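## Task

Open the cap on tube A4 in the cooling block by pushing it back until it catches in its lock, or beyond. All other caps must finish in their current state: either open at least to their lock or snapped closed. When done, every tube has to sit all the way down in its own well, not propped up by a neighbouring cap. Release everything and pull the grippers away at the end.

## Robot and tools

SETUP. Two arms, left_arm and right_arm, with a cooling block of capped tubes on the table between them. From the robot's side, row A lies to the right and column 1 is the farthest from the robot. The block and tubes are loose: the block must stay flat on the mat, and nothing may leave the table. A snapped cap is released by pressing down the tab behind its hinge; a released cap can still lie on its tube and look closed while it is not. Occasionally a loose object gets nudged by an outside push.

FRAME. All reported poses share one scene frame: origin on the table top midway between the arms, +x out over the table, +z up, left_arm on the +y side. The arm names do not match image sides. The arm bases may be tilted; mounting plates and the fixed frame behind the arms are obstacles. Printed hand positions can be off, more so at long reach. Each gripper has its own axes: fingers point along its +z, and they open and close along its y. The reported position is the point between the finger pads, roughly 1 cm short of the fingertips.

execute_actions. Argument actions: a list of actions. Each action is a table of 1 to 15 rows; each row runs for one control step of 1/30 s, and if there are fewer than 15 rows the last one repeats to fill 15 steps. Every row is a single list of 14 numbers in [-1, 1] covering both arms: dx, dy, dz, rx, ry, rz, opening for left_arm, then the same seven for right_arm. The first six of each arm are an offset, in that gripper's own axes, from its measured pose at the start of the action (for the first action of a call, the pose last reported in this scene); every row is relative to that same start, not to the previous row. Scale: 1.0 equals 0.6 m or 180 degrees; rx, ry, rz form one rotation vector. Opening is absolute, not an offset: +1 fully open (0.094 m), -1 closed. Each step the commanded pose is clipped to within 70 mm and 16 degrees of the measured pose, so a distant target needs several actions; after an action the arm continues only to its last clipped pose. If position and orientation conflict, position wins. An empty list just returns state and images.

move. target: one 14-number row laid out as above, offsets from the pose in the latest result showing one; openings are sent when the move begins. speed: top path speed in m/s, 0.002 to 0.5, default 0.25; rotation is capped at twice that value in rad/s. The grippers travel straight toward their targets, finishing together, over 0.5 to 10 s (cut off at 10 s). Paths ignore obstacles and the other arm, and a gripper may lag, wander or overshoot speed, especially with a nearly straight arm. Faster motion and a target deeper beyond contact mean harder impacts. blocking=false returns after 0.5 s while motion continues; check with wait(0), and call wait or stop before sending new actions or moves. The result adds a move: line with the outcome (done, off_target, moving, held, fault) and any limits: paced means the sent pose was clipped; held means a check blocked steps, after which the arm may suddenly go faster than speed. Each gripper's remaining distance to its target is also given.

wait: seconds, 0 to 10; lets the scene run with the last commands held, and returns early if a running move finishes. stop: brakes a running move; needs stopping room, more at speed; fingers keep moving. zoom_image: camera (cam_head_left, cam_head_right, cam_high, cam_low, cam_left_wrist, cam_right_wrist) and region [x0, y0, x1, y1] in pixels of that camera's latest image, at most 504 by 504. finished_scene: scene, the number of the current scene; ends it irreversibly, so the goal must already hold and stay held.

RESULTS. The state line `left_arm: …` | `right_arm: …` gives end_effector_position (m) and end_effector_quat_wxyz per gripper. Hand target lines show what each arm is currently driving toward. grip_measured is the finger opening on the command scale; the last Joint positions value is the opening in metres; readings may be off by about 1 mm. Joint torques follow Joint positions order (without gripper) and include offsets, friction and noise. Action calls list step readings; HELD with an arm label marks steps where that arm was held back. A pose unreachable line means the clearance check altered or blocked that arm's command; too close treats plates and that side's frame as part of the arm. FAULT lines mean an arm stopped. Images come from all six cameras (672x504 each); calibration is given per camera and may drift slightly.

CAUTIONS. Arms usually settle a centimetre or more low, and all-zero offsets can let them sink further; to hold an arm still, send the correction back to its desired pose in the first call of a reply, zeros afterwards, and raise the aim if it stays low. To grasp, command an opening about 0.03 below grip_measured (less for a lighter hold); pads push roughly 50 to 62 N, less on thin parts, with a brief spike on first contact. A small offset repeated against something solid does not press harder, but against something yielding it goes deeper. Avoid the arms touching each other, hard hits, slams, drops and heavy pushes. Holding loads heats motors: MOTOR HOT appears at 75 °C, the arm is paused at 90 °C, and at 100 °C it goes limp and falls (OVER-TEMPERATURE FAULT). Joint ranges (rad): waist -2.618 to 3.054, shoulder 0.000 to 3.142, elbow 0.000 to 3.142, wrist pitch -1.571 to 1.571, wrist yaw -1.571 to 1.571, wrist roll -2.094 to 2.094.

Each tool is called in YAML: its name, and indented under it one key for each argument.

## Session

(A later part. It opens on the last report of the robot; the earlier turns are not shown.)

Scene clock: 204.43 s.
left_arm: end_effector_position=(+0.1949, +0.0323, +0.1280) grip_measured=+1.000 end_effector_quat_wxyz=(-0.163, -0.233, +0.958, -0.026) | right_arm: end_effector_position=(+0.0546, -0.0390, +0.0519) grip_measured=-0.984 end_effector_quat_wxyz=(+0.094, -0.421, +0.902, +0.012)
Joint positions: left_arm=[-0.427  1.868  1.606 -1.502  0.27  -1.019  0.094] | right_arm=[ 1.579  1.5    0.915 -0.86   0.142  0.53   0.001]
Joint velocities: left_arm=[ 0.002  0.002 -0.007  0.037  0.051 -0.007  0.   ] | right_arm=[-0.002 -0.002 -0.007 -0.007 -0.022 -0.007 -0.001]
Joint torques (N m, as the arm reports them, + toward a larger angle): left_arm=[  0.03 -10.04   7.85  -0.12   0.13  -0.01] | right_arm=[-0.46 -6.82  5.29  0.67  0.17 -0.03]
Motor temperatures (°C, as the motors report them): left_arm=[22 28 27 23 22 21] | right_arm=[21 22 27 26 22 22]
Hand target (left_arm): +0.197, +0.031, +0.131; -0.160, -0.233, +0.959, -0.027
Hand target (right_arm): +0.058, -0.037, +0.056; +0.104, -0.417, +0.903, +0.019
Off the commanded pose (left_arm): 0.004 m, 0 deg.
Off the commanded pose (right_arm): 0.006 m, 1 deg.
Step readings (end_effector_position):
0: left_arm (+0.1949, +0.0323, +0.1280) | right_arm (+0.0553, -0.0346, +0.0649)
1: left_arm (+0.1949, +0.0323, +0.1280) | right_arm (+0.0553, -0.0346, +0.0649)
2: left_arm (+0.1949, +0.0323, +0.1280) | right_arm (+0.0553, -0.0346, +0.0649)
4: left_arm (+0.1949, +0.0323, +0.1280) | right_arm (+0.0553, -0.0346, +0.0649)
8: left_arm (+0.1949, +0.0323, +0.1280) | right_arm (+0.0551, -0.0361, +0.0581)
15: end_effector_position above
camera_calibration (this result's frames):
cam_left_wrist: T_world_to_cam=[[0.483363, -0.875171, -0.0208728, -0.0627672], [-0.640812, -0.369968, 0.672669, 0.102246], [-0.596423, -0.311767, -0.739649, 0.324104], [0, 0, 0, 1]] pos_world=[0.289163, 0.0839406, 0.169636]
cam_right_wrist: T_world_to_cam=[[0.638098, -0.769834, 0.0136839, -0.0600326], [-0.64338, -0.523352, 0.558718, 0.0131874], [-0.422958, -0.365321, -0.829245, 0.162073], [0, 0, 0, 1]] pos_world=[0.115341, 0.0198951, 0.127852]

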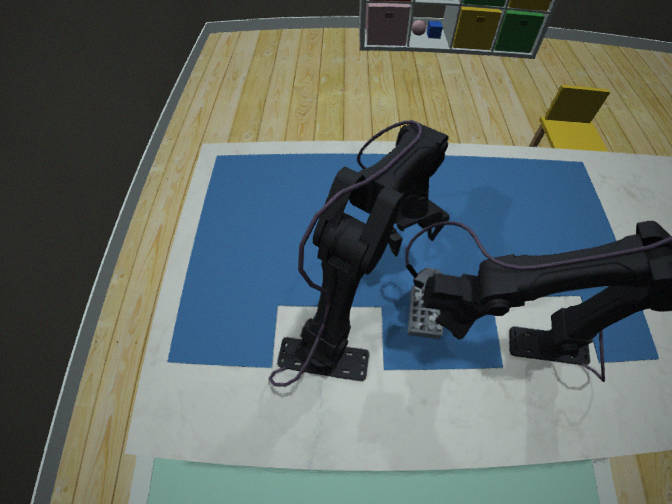

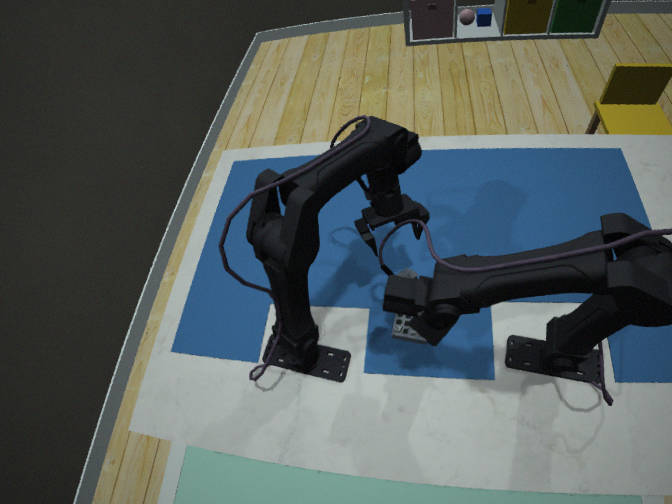

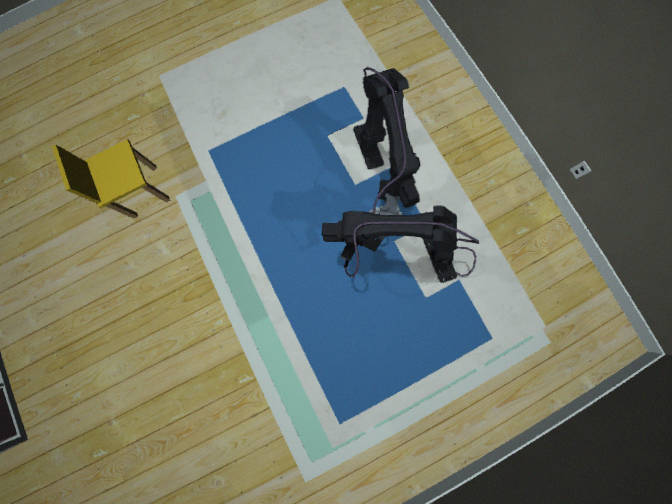

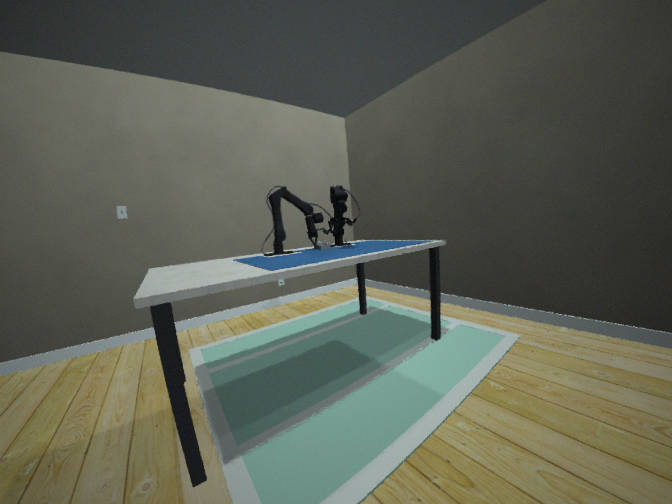

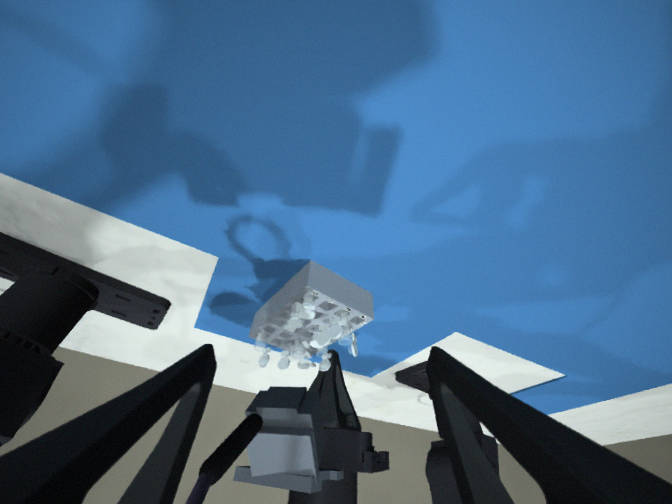

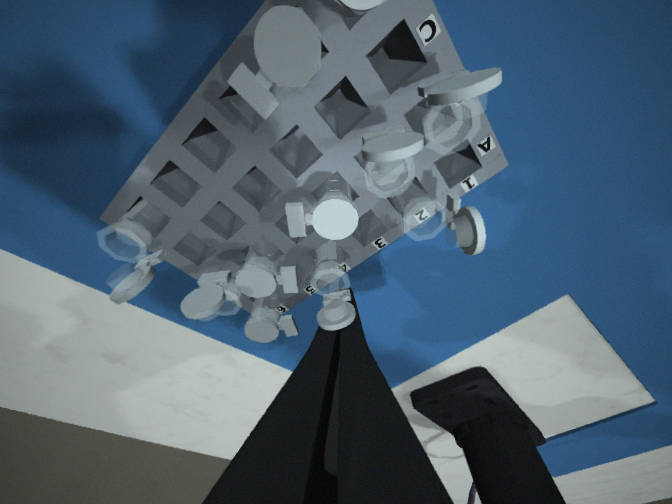

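execute_actions:
  actions:
    - [[-0.0012,-0.0032,-0.0061,0.0015,-0.0015,0,1.0,-0.00435,-0.00143,-0.00702,0.00061,-0.00401,0.00045,-1],[-0.0012,-0.0032,-0.0061,0.0015,-0.0015,0,1.0,-0.00277,-0.00236,-0.00702,0.00131,-0.00281,0.00025,-1],[-0.0012,-0.0032,-0.0061,0.0015,-0.0015,0,1.0,-0.00119,-0.00329,-0.00702,0.00201,-0.00161,0.00005,-1],[-0.0012,-0.0032,-0.0061,0.0015,-0.0015,0,1.0,0.0004,-0.00421,-0.00702,0.00271,-0.00042,-0.00014,-1],[-0.0012,-0.0032,-0.0061,0.0015,-0.0015,0,1.0,0.00198,-0.00514,-0.00702,0.00341,0.00078,-0.00034,-1],[-0.0012,-0.0032,-0.0061,0.0015,-0.0015,0,1.0,0.00356,-0.00607,-0.00702,0.00411,0.00198,-0.00054,-1]]

zoom_image:
  camera: "cam_right_wrist"
  region: [280, 240, 390, 350]

zoom_image:
  camera: "cam_left_wrist"
  region: [290, 330, 360, 400]

Scene clock: 213.93 s.
left_arm: end_effector_position=(+0.1949, +0.0323, +0.1280) grip_measured=+1.000 end_effector_quat_wxyz=(-0.163, -0.233, +0.958, -0.026) | right_arm: end_effector_position=(+0.0539, -0.0432, +0.0514) grip_measured=-0.984 end_effector_quat_wxyz=(+0.089, -0.422, +0.902, +0.005)
Joint positions: left_arm=[-0.427  1.868  1.606 -1.502  0.27  -1.019  0.094] | right_arm=[ 1.579  1.5    0.915 -0.877  0.142  0.53   0.001]
Joint velocities: left_arm=[-0.002 -0.012 -0.022 -0.051 -0.037  0.037  0.   ] | right_arm=[-0.007  0.012 -0.007 -0.066  0.037 -0.022 -0.   ]
Joint torques (N m, as the arm reports them, + toward a larger angle): left_arm=[  0.03 -10.05   7.85  -0.11   0.13  -0.01] | right_arm=[ 0.   -6.29  6.05  0.42  0.15 -0.04]
Motor temperatures (°C, as the motors report them): left_arm=[22 29 27 23 22 21] | right_arm=[21 23 27 26 22 22]
Hand target (left_arm): +0.197, +0.031, +0.131; -0.160, -0.233, +0.959, -0.027
Hand target (right_arm): +0.055, -0.043, +0.056; +0.094, -0.421, +0.902, +0.005
Off the commanded pose (left_arm): 0.004 m, 0 deg.
Off the commanded pose (right_arm): 0.005 m, 1 deg.
Step readings (end_effector_position):
0: left_arm (+0.1949, +0.0323, +0.1280) | right_arm (+0.0546, -0.0390, +0.0519)
1: left_arm (+0.1949, +0.0323, +0.1280) | right_arm (+0.0546, -0.0390, +0.0519)
2: left_arm (+0.1949, +0.0323, +0.1280) | right_arm (+0.0546, -0.0390, +0.0519)
4: left_arm (+0.1949, +0.0323, +0.1280) | right_arm (+0.0545, -0.0395, +0.0519)
8: left_arm (+0.1949, +0.0323, +0.1280) | right_arm (+0.0542, -0.0417, +0.0516)
15: end_effector_position above
camera_calibration (this result's frames):
cam_left_wrist: T_world_to_cam=[[0.483363, -0.875171, -0.0208728, -0.0627672], [-0.640812, -0.369968, 0.672669, 0.102246], [-0.596423, -0.311767, -0.739649, 0.324104], [0, 0, 0, 1]] pos_world=[0.289163, 0.0839406, 0.169636]
cam_right_wrist: T_world_to_cam=[[0.63815, -0.769506, 0.0250034, -0.0633724], [-0.641853, -0.513791, 0.569248, 0.0106493], [-0.425193, -0.379315, -0.821785, 0.158998], [0, 0, 0, 1]] pos_world=[0.114881, 0.0170165, 0.126185]

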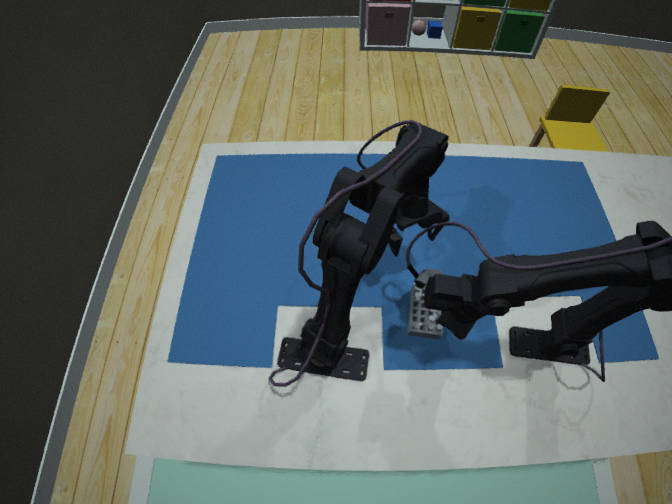

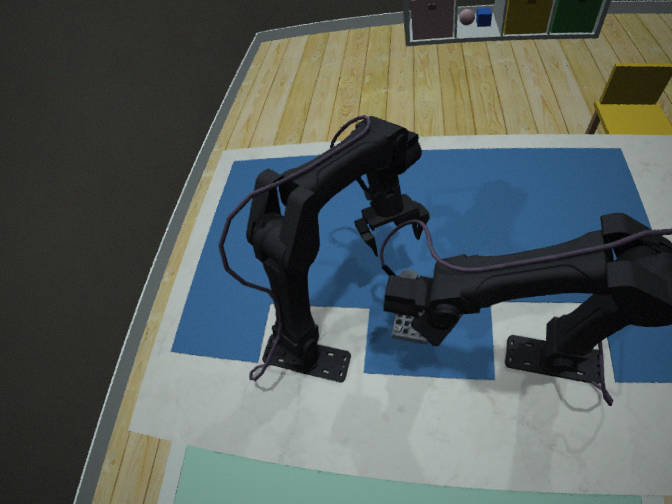

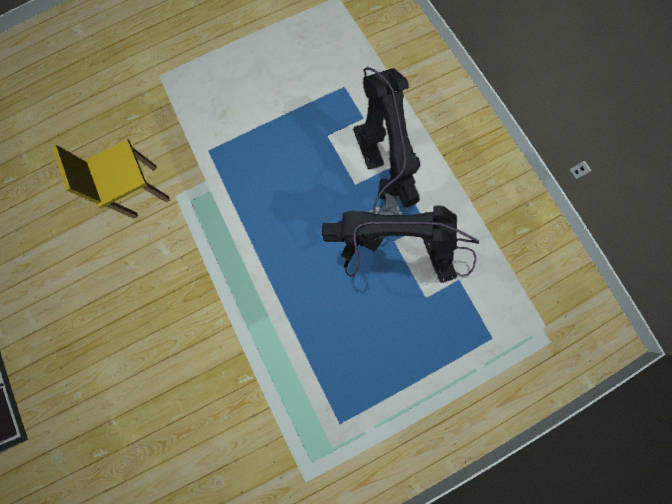

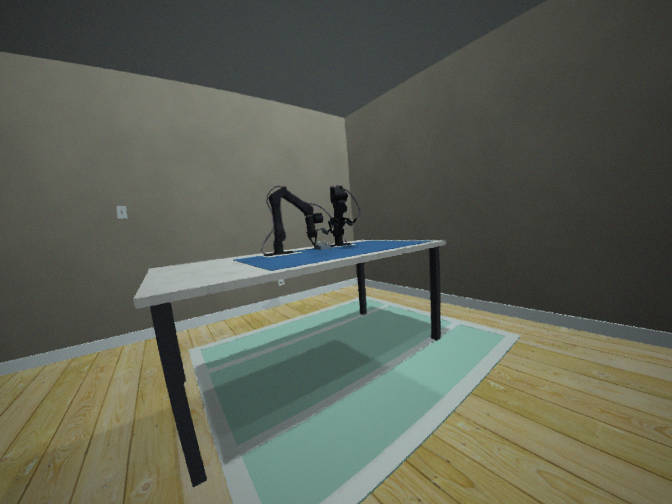

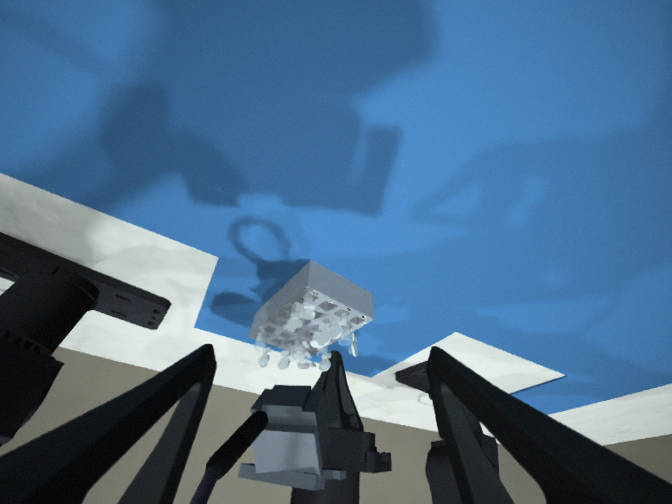

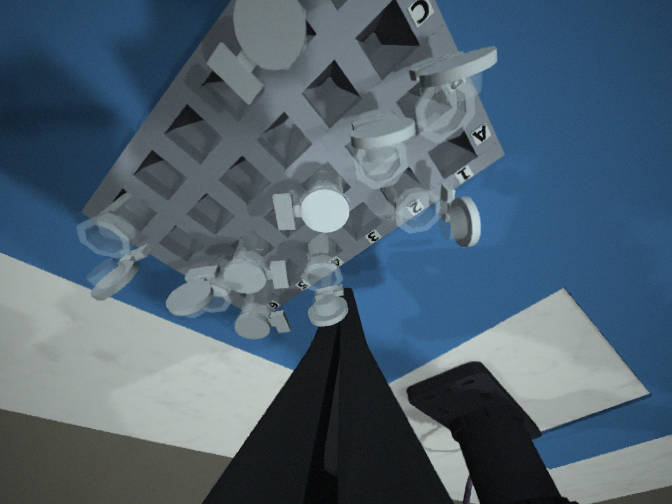

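Region (280, 240, 390, 350) of cam_right_wrist's 672x504 image, scaled by 4.582, with more detail than that image has.

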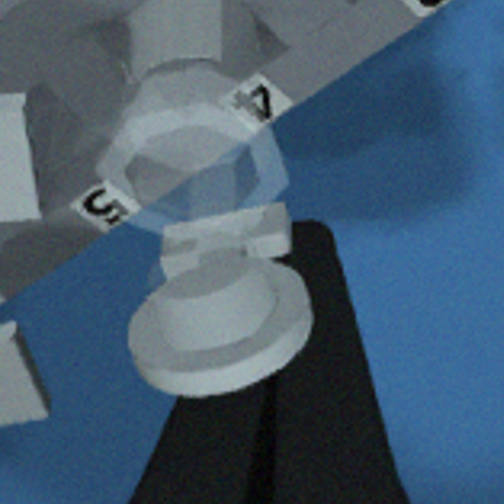

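Region (290, 330, 360, 400) of cam_left_wrist's 672x504 image, scaled by 7.200, with more detail than that image has.

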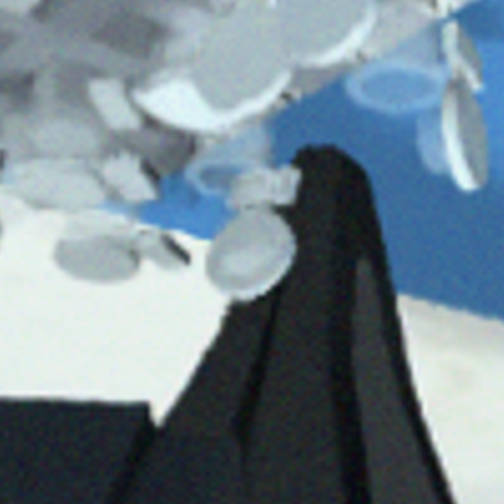

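move:
  target: [-0.0012,-0.0032,-0.0061,0.0015,-0.0015,0,1.0, -0.0331,0.0048,-0.0718,-0.0262,-0.0498,0.0080,-1]
  speed: 0.1

zoom_image:
  camera: "cam_right_wrist"
  region: [270, 190, 410, 330]

Scene clock: 222.03 s.
left_arm: end_effector_position=(+0.1949, +0.0323, +0.1280) grip_measured=+1.000 end_effector_quat_wxyz=(-0.163, -0.233, +0.958, -0.026) | right_arm: end_effector_position=(+0.0545, -0.0367, +0.0840) grip_measured=-0.984 end_effector_quat_wxyz=(+0.124, -0.416, +0.899, +0.059)
Joint positions: left_arm=[-0.427  1.868  1.606 -1.502  0.27  -1.019  0.094] | right_arm=[ 1.579  1.369  0.915 -0.878  0.14   0.53   0.001]
Joint velocities: left_arm=[-0.007 -0.002 -0.017  0.022 -0.051 -0.007  0.   ] | right_arm=[-0.007  0.012 -0.002 -0.007  0.007 -0.11  -0.   ]
Joint torques (N m, as the arm reports them, + toward a larger angle): left_arm=[  0.01 -10.05   7.85  -0.11   0.13   0.  ] | right_arm=[-0.04 -6.56  7.36  0.77  0.16 -0.04]
Motor temperatures (°C, as the motors report them): left_arm=[22 29 27 23 22 21] | right_arm=[21 23 27 26 22 22]
Hand target (left_arm): +0.197, +0.031, +0.131; -0.160, -0.233, +0.959, -0.027
Hand target (right_arm): +0.057, -0.030, +0.098; +0.141, -0.412, +0.897, +0.077
Off the commanded pose (left_arm): 0.004 m, 0 deg.
Off the commanded pose (right_arm): 0.015 m, 3 deg.
move: off_target (right_arm)
camera_calibration (this result's frames):
cam_left_wrist: T_world_to_cam=[[0.483363, -0.875171, -0.0208728, -0.0627672], [-0.640812, -0.369968, 0.672669, 0.102246], [-0.596423, -0.311767, -0.739649, 0.324104], [0, 0, 0, 1]] pos_world=[0.289163, 0.0839406, 0.169636]
cam_right_wrist: T_world_to_cam=[[0.638798, -0.766841, -0.0623904, -0.0522316], [-0.651306, -0.582154, 0.486721, 0.000752928], [-0.409558, -0.270281, -0.871327, 0.195765], [0, 0, 0, 1]] pos_world=[0.114033, 0.0132964, 0.16695]

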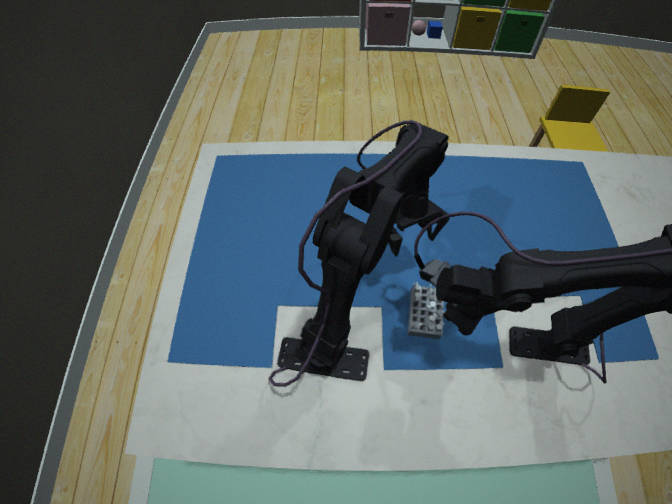

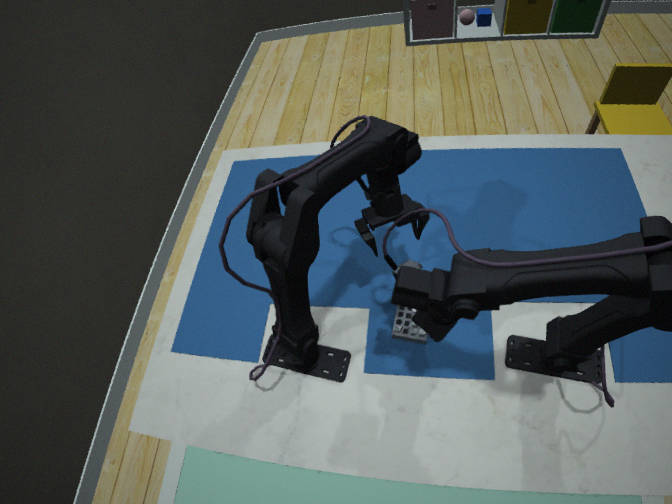

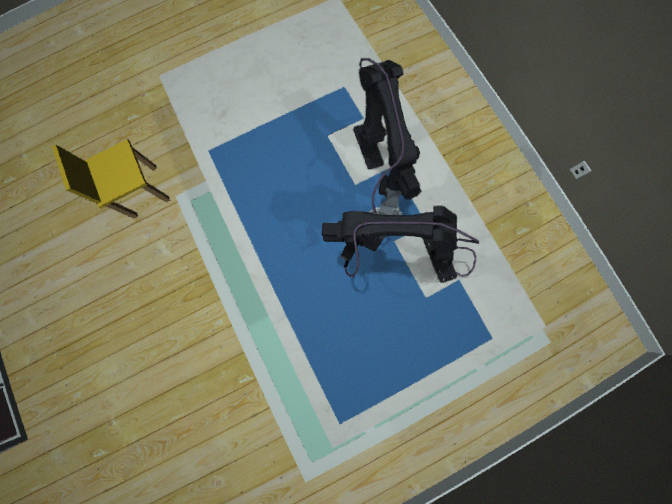

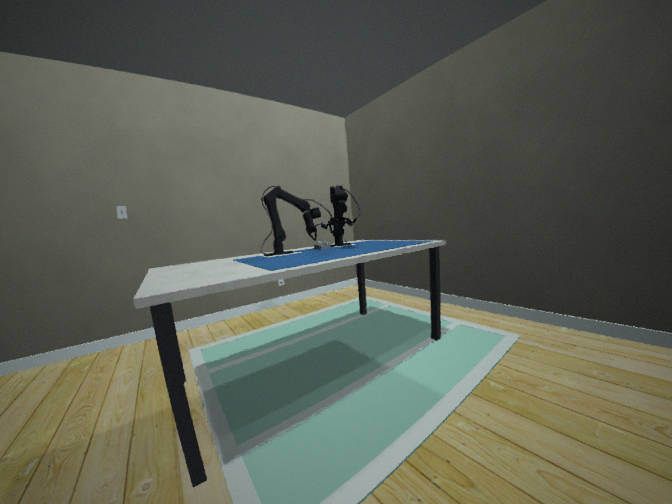

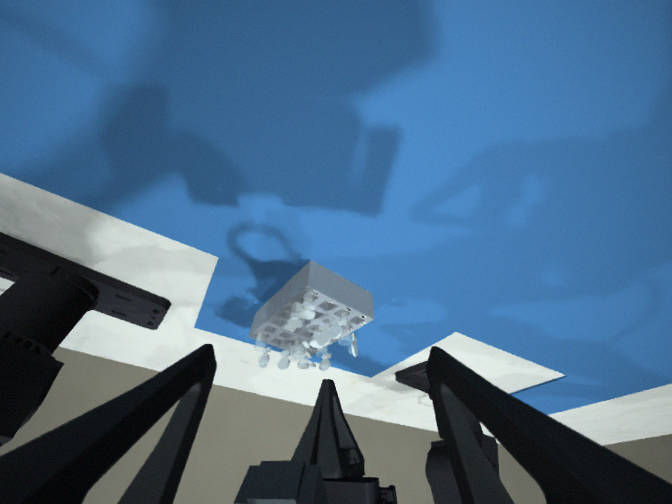

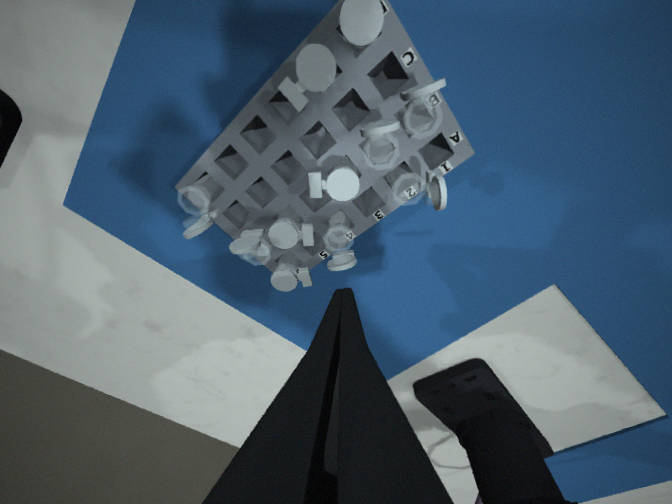

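Region (270, 190, 410, 330) of cam_right_wrist's 672x504 image, scaled by 3.600, with more detail than that image has.

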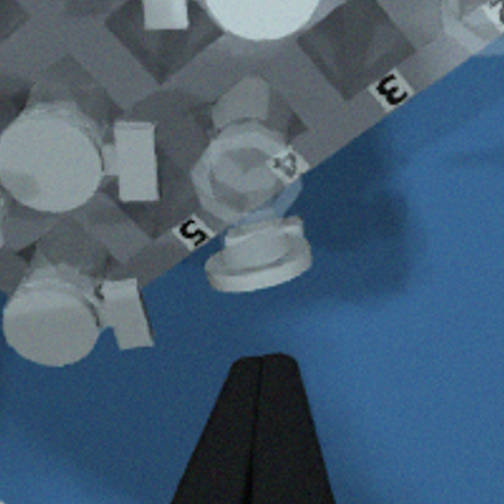

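execute_actions:
  actions:
    - [[-0.004,-0.0032,-0.0061,0.0015,-0.0015,0,1.0,-0.0275,0.0051,-0.0147,-0.0042,-0.0147,0.0049,-1],[-0.008,-0.0032,-0.007,0.0015,-0.0015,0,1.0,-0.0334,0.0062,-0.0186,-0.0055,-0.0174,0.0062,-1],[-0.013,-0.0032,-0.008,0.0015,-0.0015,0,1.0,-0.0399,0.0072,-0.0216,-0.0064,-0.0196,0.0078,-1],[-0.018,-0.0032,-0.009,0.0015,-0.0015,0,1.0,-0.0457,0.0081,-0.0219,-0.0064,-0.0201,0.0091,-1],[-0.023,-0.0032,-0.010,0.0015,-0.0015,0,1.0,-0.0513,0.0084,-0.0213,-0.0059,-0.0201,0.0107,-1],[-0.028,-0.0032,-0.011,0.0015,-0.0015,0,1.0,-0.0569,0.0086,-0.0208,-0.0055,-0.0201,0.0122,-1],[-0.033,-0.0032,-0.012,0.0015,-0.0015,0,1.0,-0.0624,0.0088,-0.0199,-0.0051,-0.0201,0.0137,-1],[-0.038,-0.0032,-0.013,0.0015,-0.0015,0,1.0,-0.0669,0.0086,-0.0185,-0.0043,-0.0196,0.0152,-1],[-0.042,-0.0032,-0.014,0.0015,-0.0015,0,1.0,-0.0707,0.0084,-0.0164,-0.0035,-0.0188,0.0163,-1],[-0.046,-0.0032,-0.015,0.0015,-0.0015,0,1.0,-0.0728,0.0082,-0.0132,-0.0023,-0.0171,0.0169,-1],[-0.049,-0.0032,-0.016,0.0015,-0.0015,0,1.0,-0.0741,0.0075,-0.0099,-0.0011,-0.0155,0.0176,-1],[-0.05,-0.0032,-0.016,0.0015,-0.0015,0,1.0,-0.0727,0.0068,-0.0058,0.0004,-0.0130,0.0175,-1],[-0.05,-0.0032,-0.016,0.0015,-0.0015,0,1.0,-0.0718,0.0067,-0.0031,0.0014,-0.0114,0.0172,-1],[-0.05,-0.0032,-0.016,0.0015,-0.0015,0,1.0,-0.0713,0.0067,-0.0017,0.0019,-0.0106,0.0171,-1]]

wait:
  seconds: 0.3

zoom_image:
  camera: "cam_right_wrist"
  region: [270, 220, 410, 360]

Scene clock: 241.27 s.
left_arm: end_effector_position=(+0.2216, +0.0430, +0.1267) grip_measured=+1.000 end_effector_quat_wxyz=(-0.158, -0.239, +0.958, -0.033) | right_arm: end_effector_position=(+0.0715, -0.0141, +0.0868) grip_measured=-0.984 end_effector_quat_wxyz=(+0.124, -0.396, +0.908, +0.054)
Joint positions: left_arm=[-0.358  1.925  1.679 -1.517  0.262 -0.963  0.094] | right_arm=[ 1.535  1.475  1.017 -0.878  0.14   0.53   0.001]
Joint velocities: left_arm=[ 0.002  0.066  0.007 -0.037  0.007  0.081  0.   ] | right_arm=[ 0.027  0.193  0.002 -0.007  0.037 -0.022  0.001]
Joint torques (N m, as the arm reports them, + toward a larger angle): left_arm=[ 0.35 -9.78  8.1  -0.17  0.08  0.03] | right_arm=[-0.56 -6.12  8.43  0.87  0.21 -0.05]
Motor temperatures (°C, as the motors report them): left_arm=[22 29 27 23 22 21] | right_arm=[21 24 28 25 22 22]
Hand target (left_arm): +0.224, +0.045, +0.127; -0.159, -0.233, +0.959, -0.027
Hand target (right_arm): +0.078, -0.003, +0.096; +0.139, -0.390, +0.908, +0.066
Off the commanded pose (left_arm): 0.003 m, 1 deg.
Off the commanded pose (right_arm): 0.016 m, 2 deg.
Step readings (end_effector_position):
0: left_arm (+0.1949, +0.0323, +0.1280) | right_arm (+0.0545, -0.0367, +0.0840)
1: left_arm (+0.1949, +0.0323, +0.1280) | right_arm (+0.0545, -0.0367, +0.0840)
2: left_arm (+0.1949, +0.0323, +0.1280) | right_arm (+0.0547, -0.0365, +0.0843)
4: left_arm (+0.1962, +0.0326, +0.1289) | right_arm (+0.0563, -0.0339, +0.0873)
8: left_arm (+0.2070, +0.0360, +0.1307) | right_arm (+0.0637, -0.0218, +0.0960)
15: end_effector_position above
camera_calibration (this result's frames):
cam_left_wrist: T_world_to_cam=[[0.496024, -0.868283, -0.00670409, -0.0712301], [-0.643468, -0.372756, 0.668582, 0.125433], [-0.583018, -0.327319, -0.743608, 0.340625], [0, 0, 0, 1]] pos_world=[0.314635, 0.0964012, 0.168952]
cam_right_wrist: T_world_to_cam=[[0.604194, -0.794622, -0.0593846, -0.0437135], [-0.675971, -0.550583, 0.489818, 0.0255027], [-0.421916, -0.255802, -0.8698, 0.21226], [0, 0, 0, 1]] pos_world=[0.133206, 0.0336024, 0.169537]

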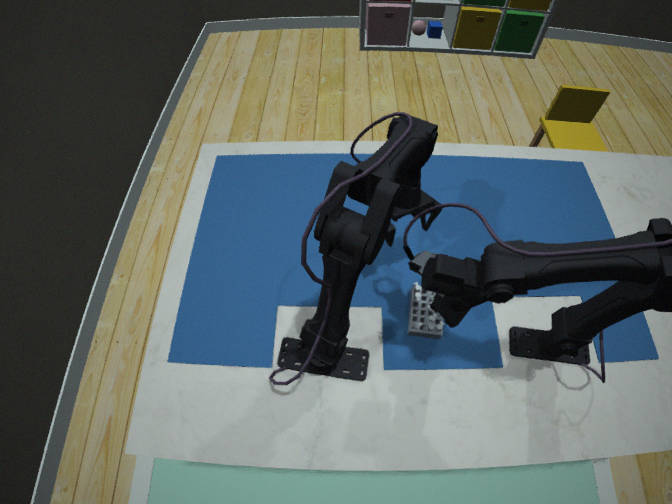

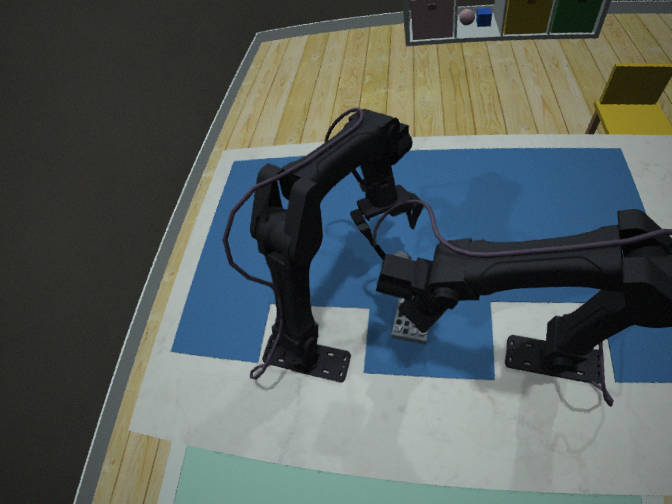

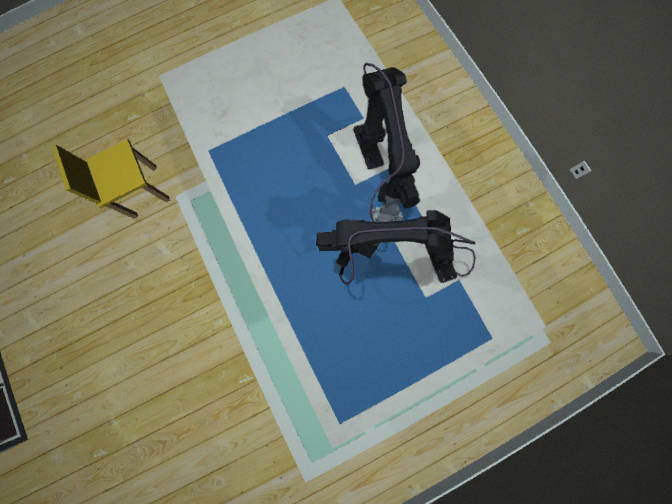

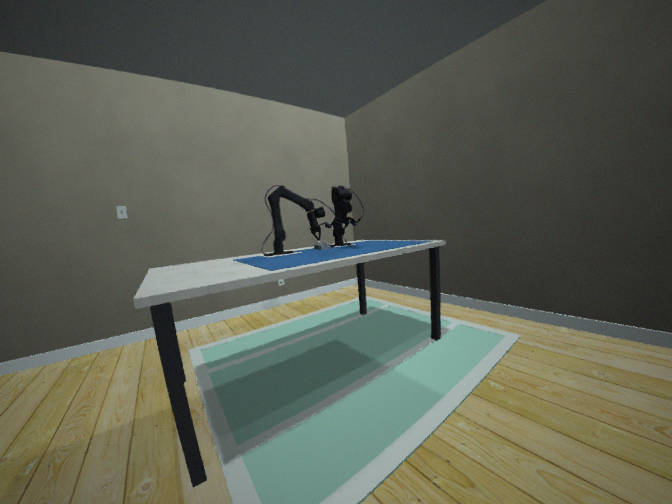

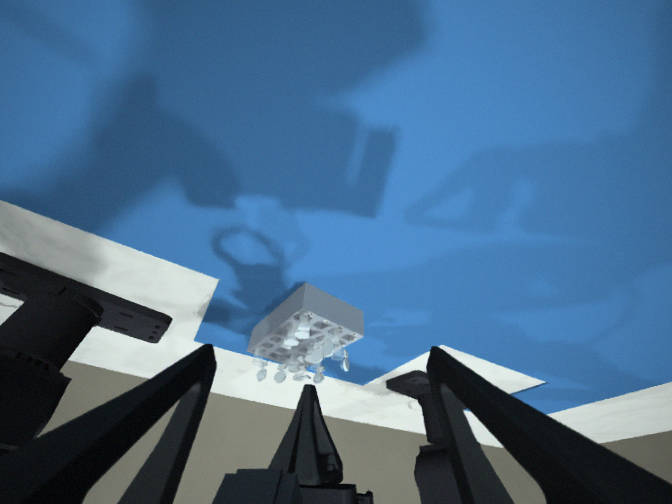

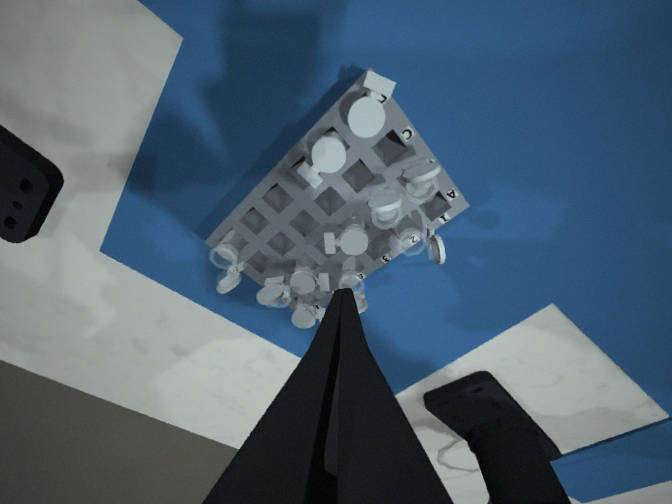

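Scene clock: 241.57 s.
left_arm: end_effector_position=(+0.2205, +0.0438, +0.1270) grip_measured=+1.000 end_effector_quat_wxyz=(-0.160, -0.235, +0.958, -0.031) | right_arm: end_effector_position=(+0.0714, -0.0144, +0.0843) grip_measured=-0.984 end_effector_quat_wxyz=(+0.122, -0.396, +0.909, +0.051)
Joint positions: left_arm=[-0.358  1.927  1.68  -1.525  0.261 -0.954  0.094] | right_arm=[ 1.535  1.484  1.017 -0.878  0.14   0.53   0.001]
Joint velocities: left_arm=[ 0.002  0.012 -0.007 -0.051  0.095  0.051  0.   ] | right_arm=[-0.007 -0.012 -0.017 -0.037 -0.037 -0.022  0.   ]
Joint torques (N m, as the arm reports them, + toward a larger angle): left_arm=[ 0.19 -9.78  8.02 -0.12  0.05  0.04] | right_arm=[-0.51 -5.9   8.4   0.84  0.18 -0.03]
Motor temperatures (°C, as the motors report them): left_arm=[22 29 27 23 22 21] | right_arm=[21 24 28 25 22 22]
Hand target (left_arm): +0.224, +0.045, +0.127; -0.159, -0.233, +0.959, -0.027
Hand target (right_arm): +0.078, -0.003, +0.096; +0.139, -0.390, +0.908, +0.066
Off the commanded pose (left_arm): 0.004 m, 0 deg.
Off the commanded pose (right_arm): 0.018 m, 3 deg.
wait: 0.30 s; at rest by 0.20 s
camera_calibration (this result's frames):
cam_left_wrist: T_world_to_cam=[[0.488618, -0.872435, -0.0104544, -0.0677165], [-0.643383, -0.368376, 0.671087, 0.124288], [-0.589332, -0.321179, -0.741305, 0.34125], [0, 0, 0, 1]] pos_world=[0.314161, 0.0963084, 0.168854]
cam_right_wrist: T_world_to_cam=[[0.60409, -0.795127, -0.0533693, -0.0445713], [-0.675063, -0.546163, 0.49598, 0.0260229], [-0.423516, -0.263589, -0.866692, 0.209685], [0, 0, 0, 1]] pos_world=[0.133297, 0.0340436, 0.166447]

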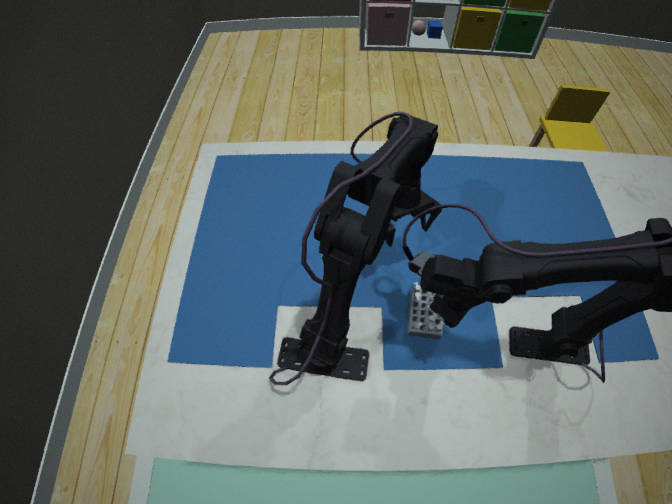

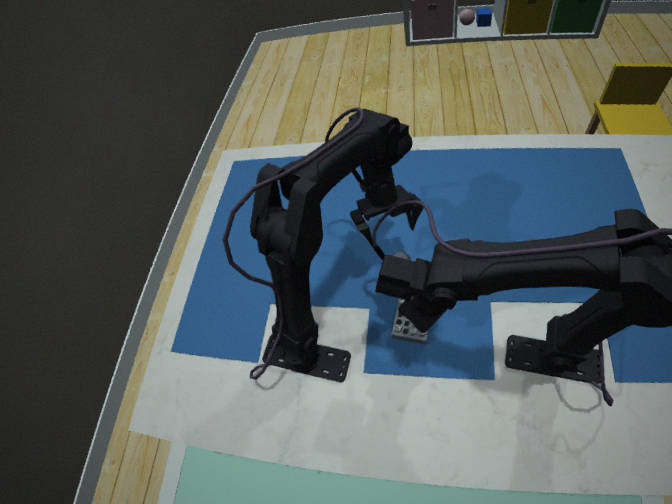

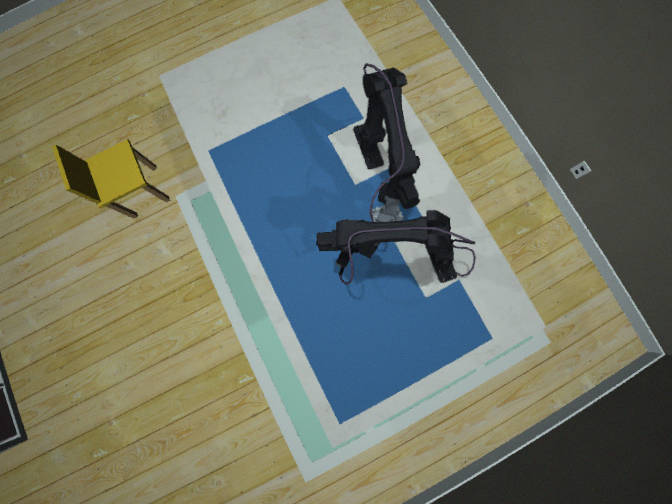

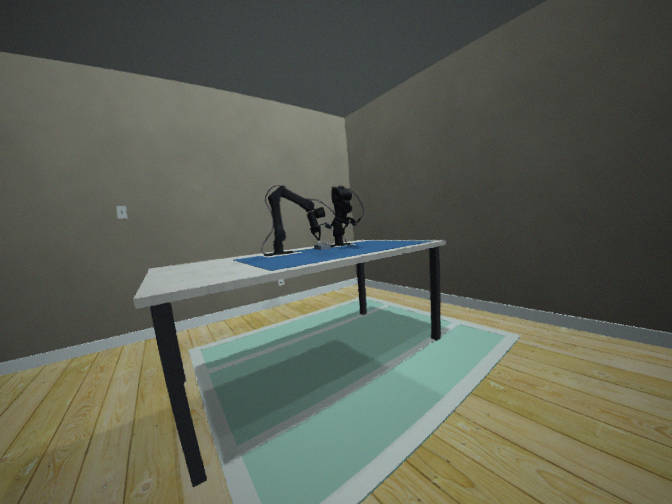

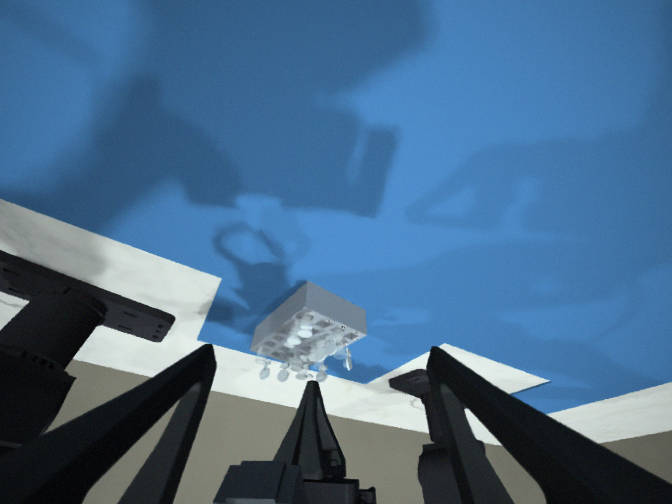

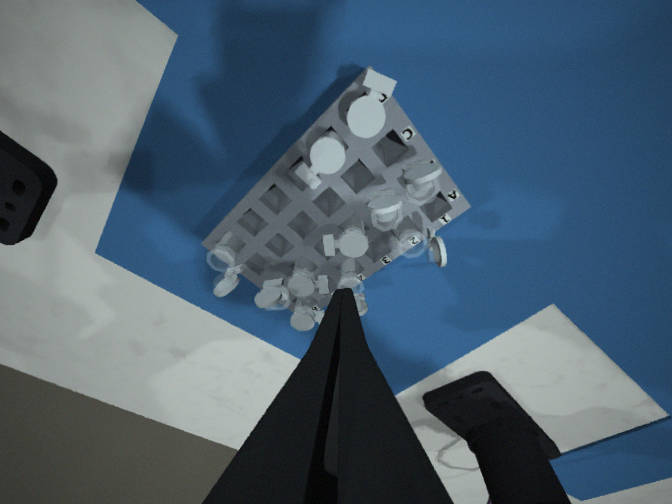

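Region (270, 220, 410, 360) of cam_right_wrist's 672x504 image, scaled by 3.600, with more detail than that image has.

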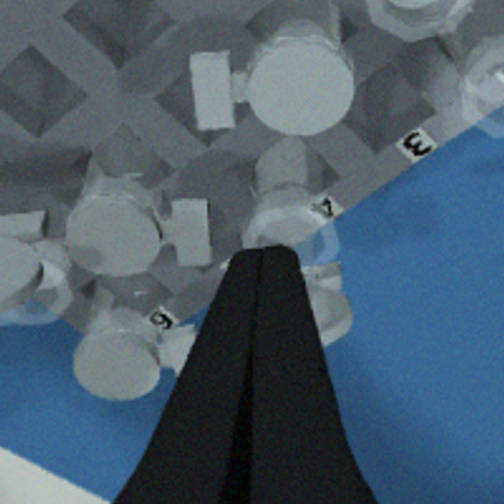

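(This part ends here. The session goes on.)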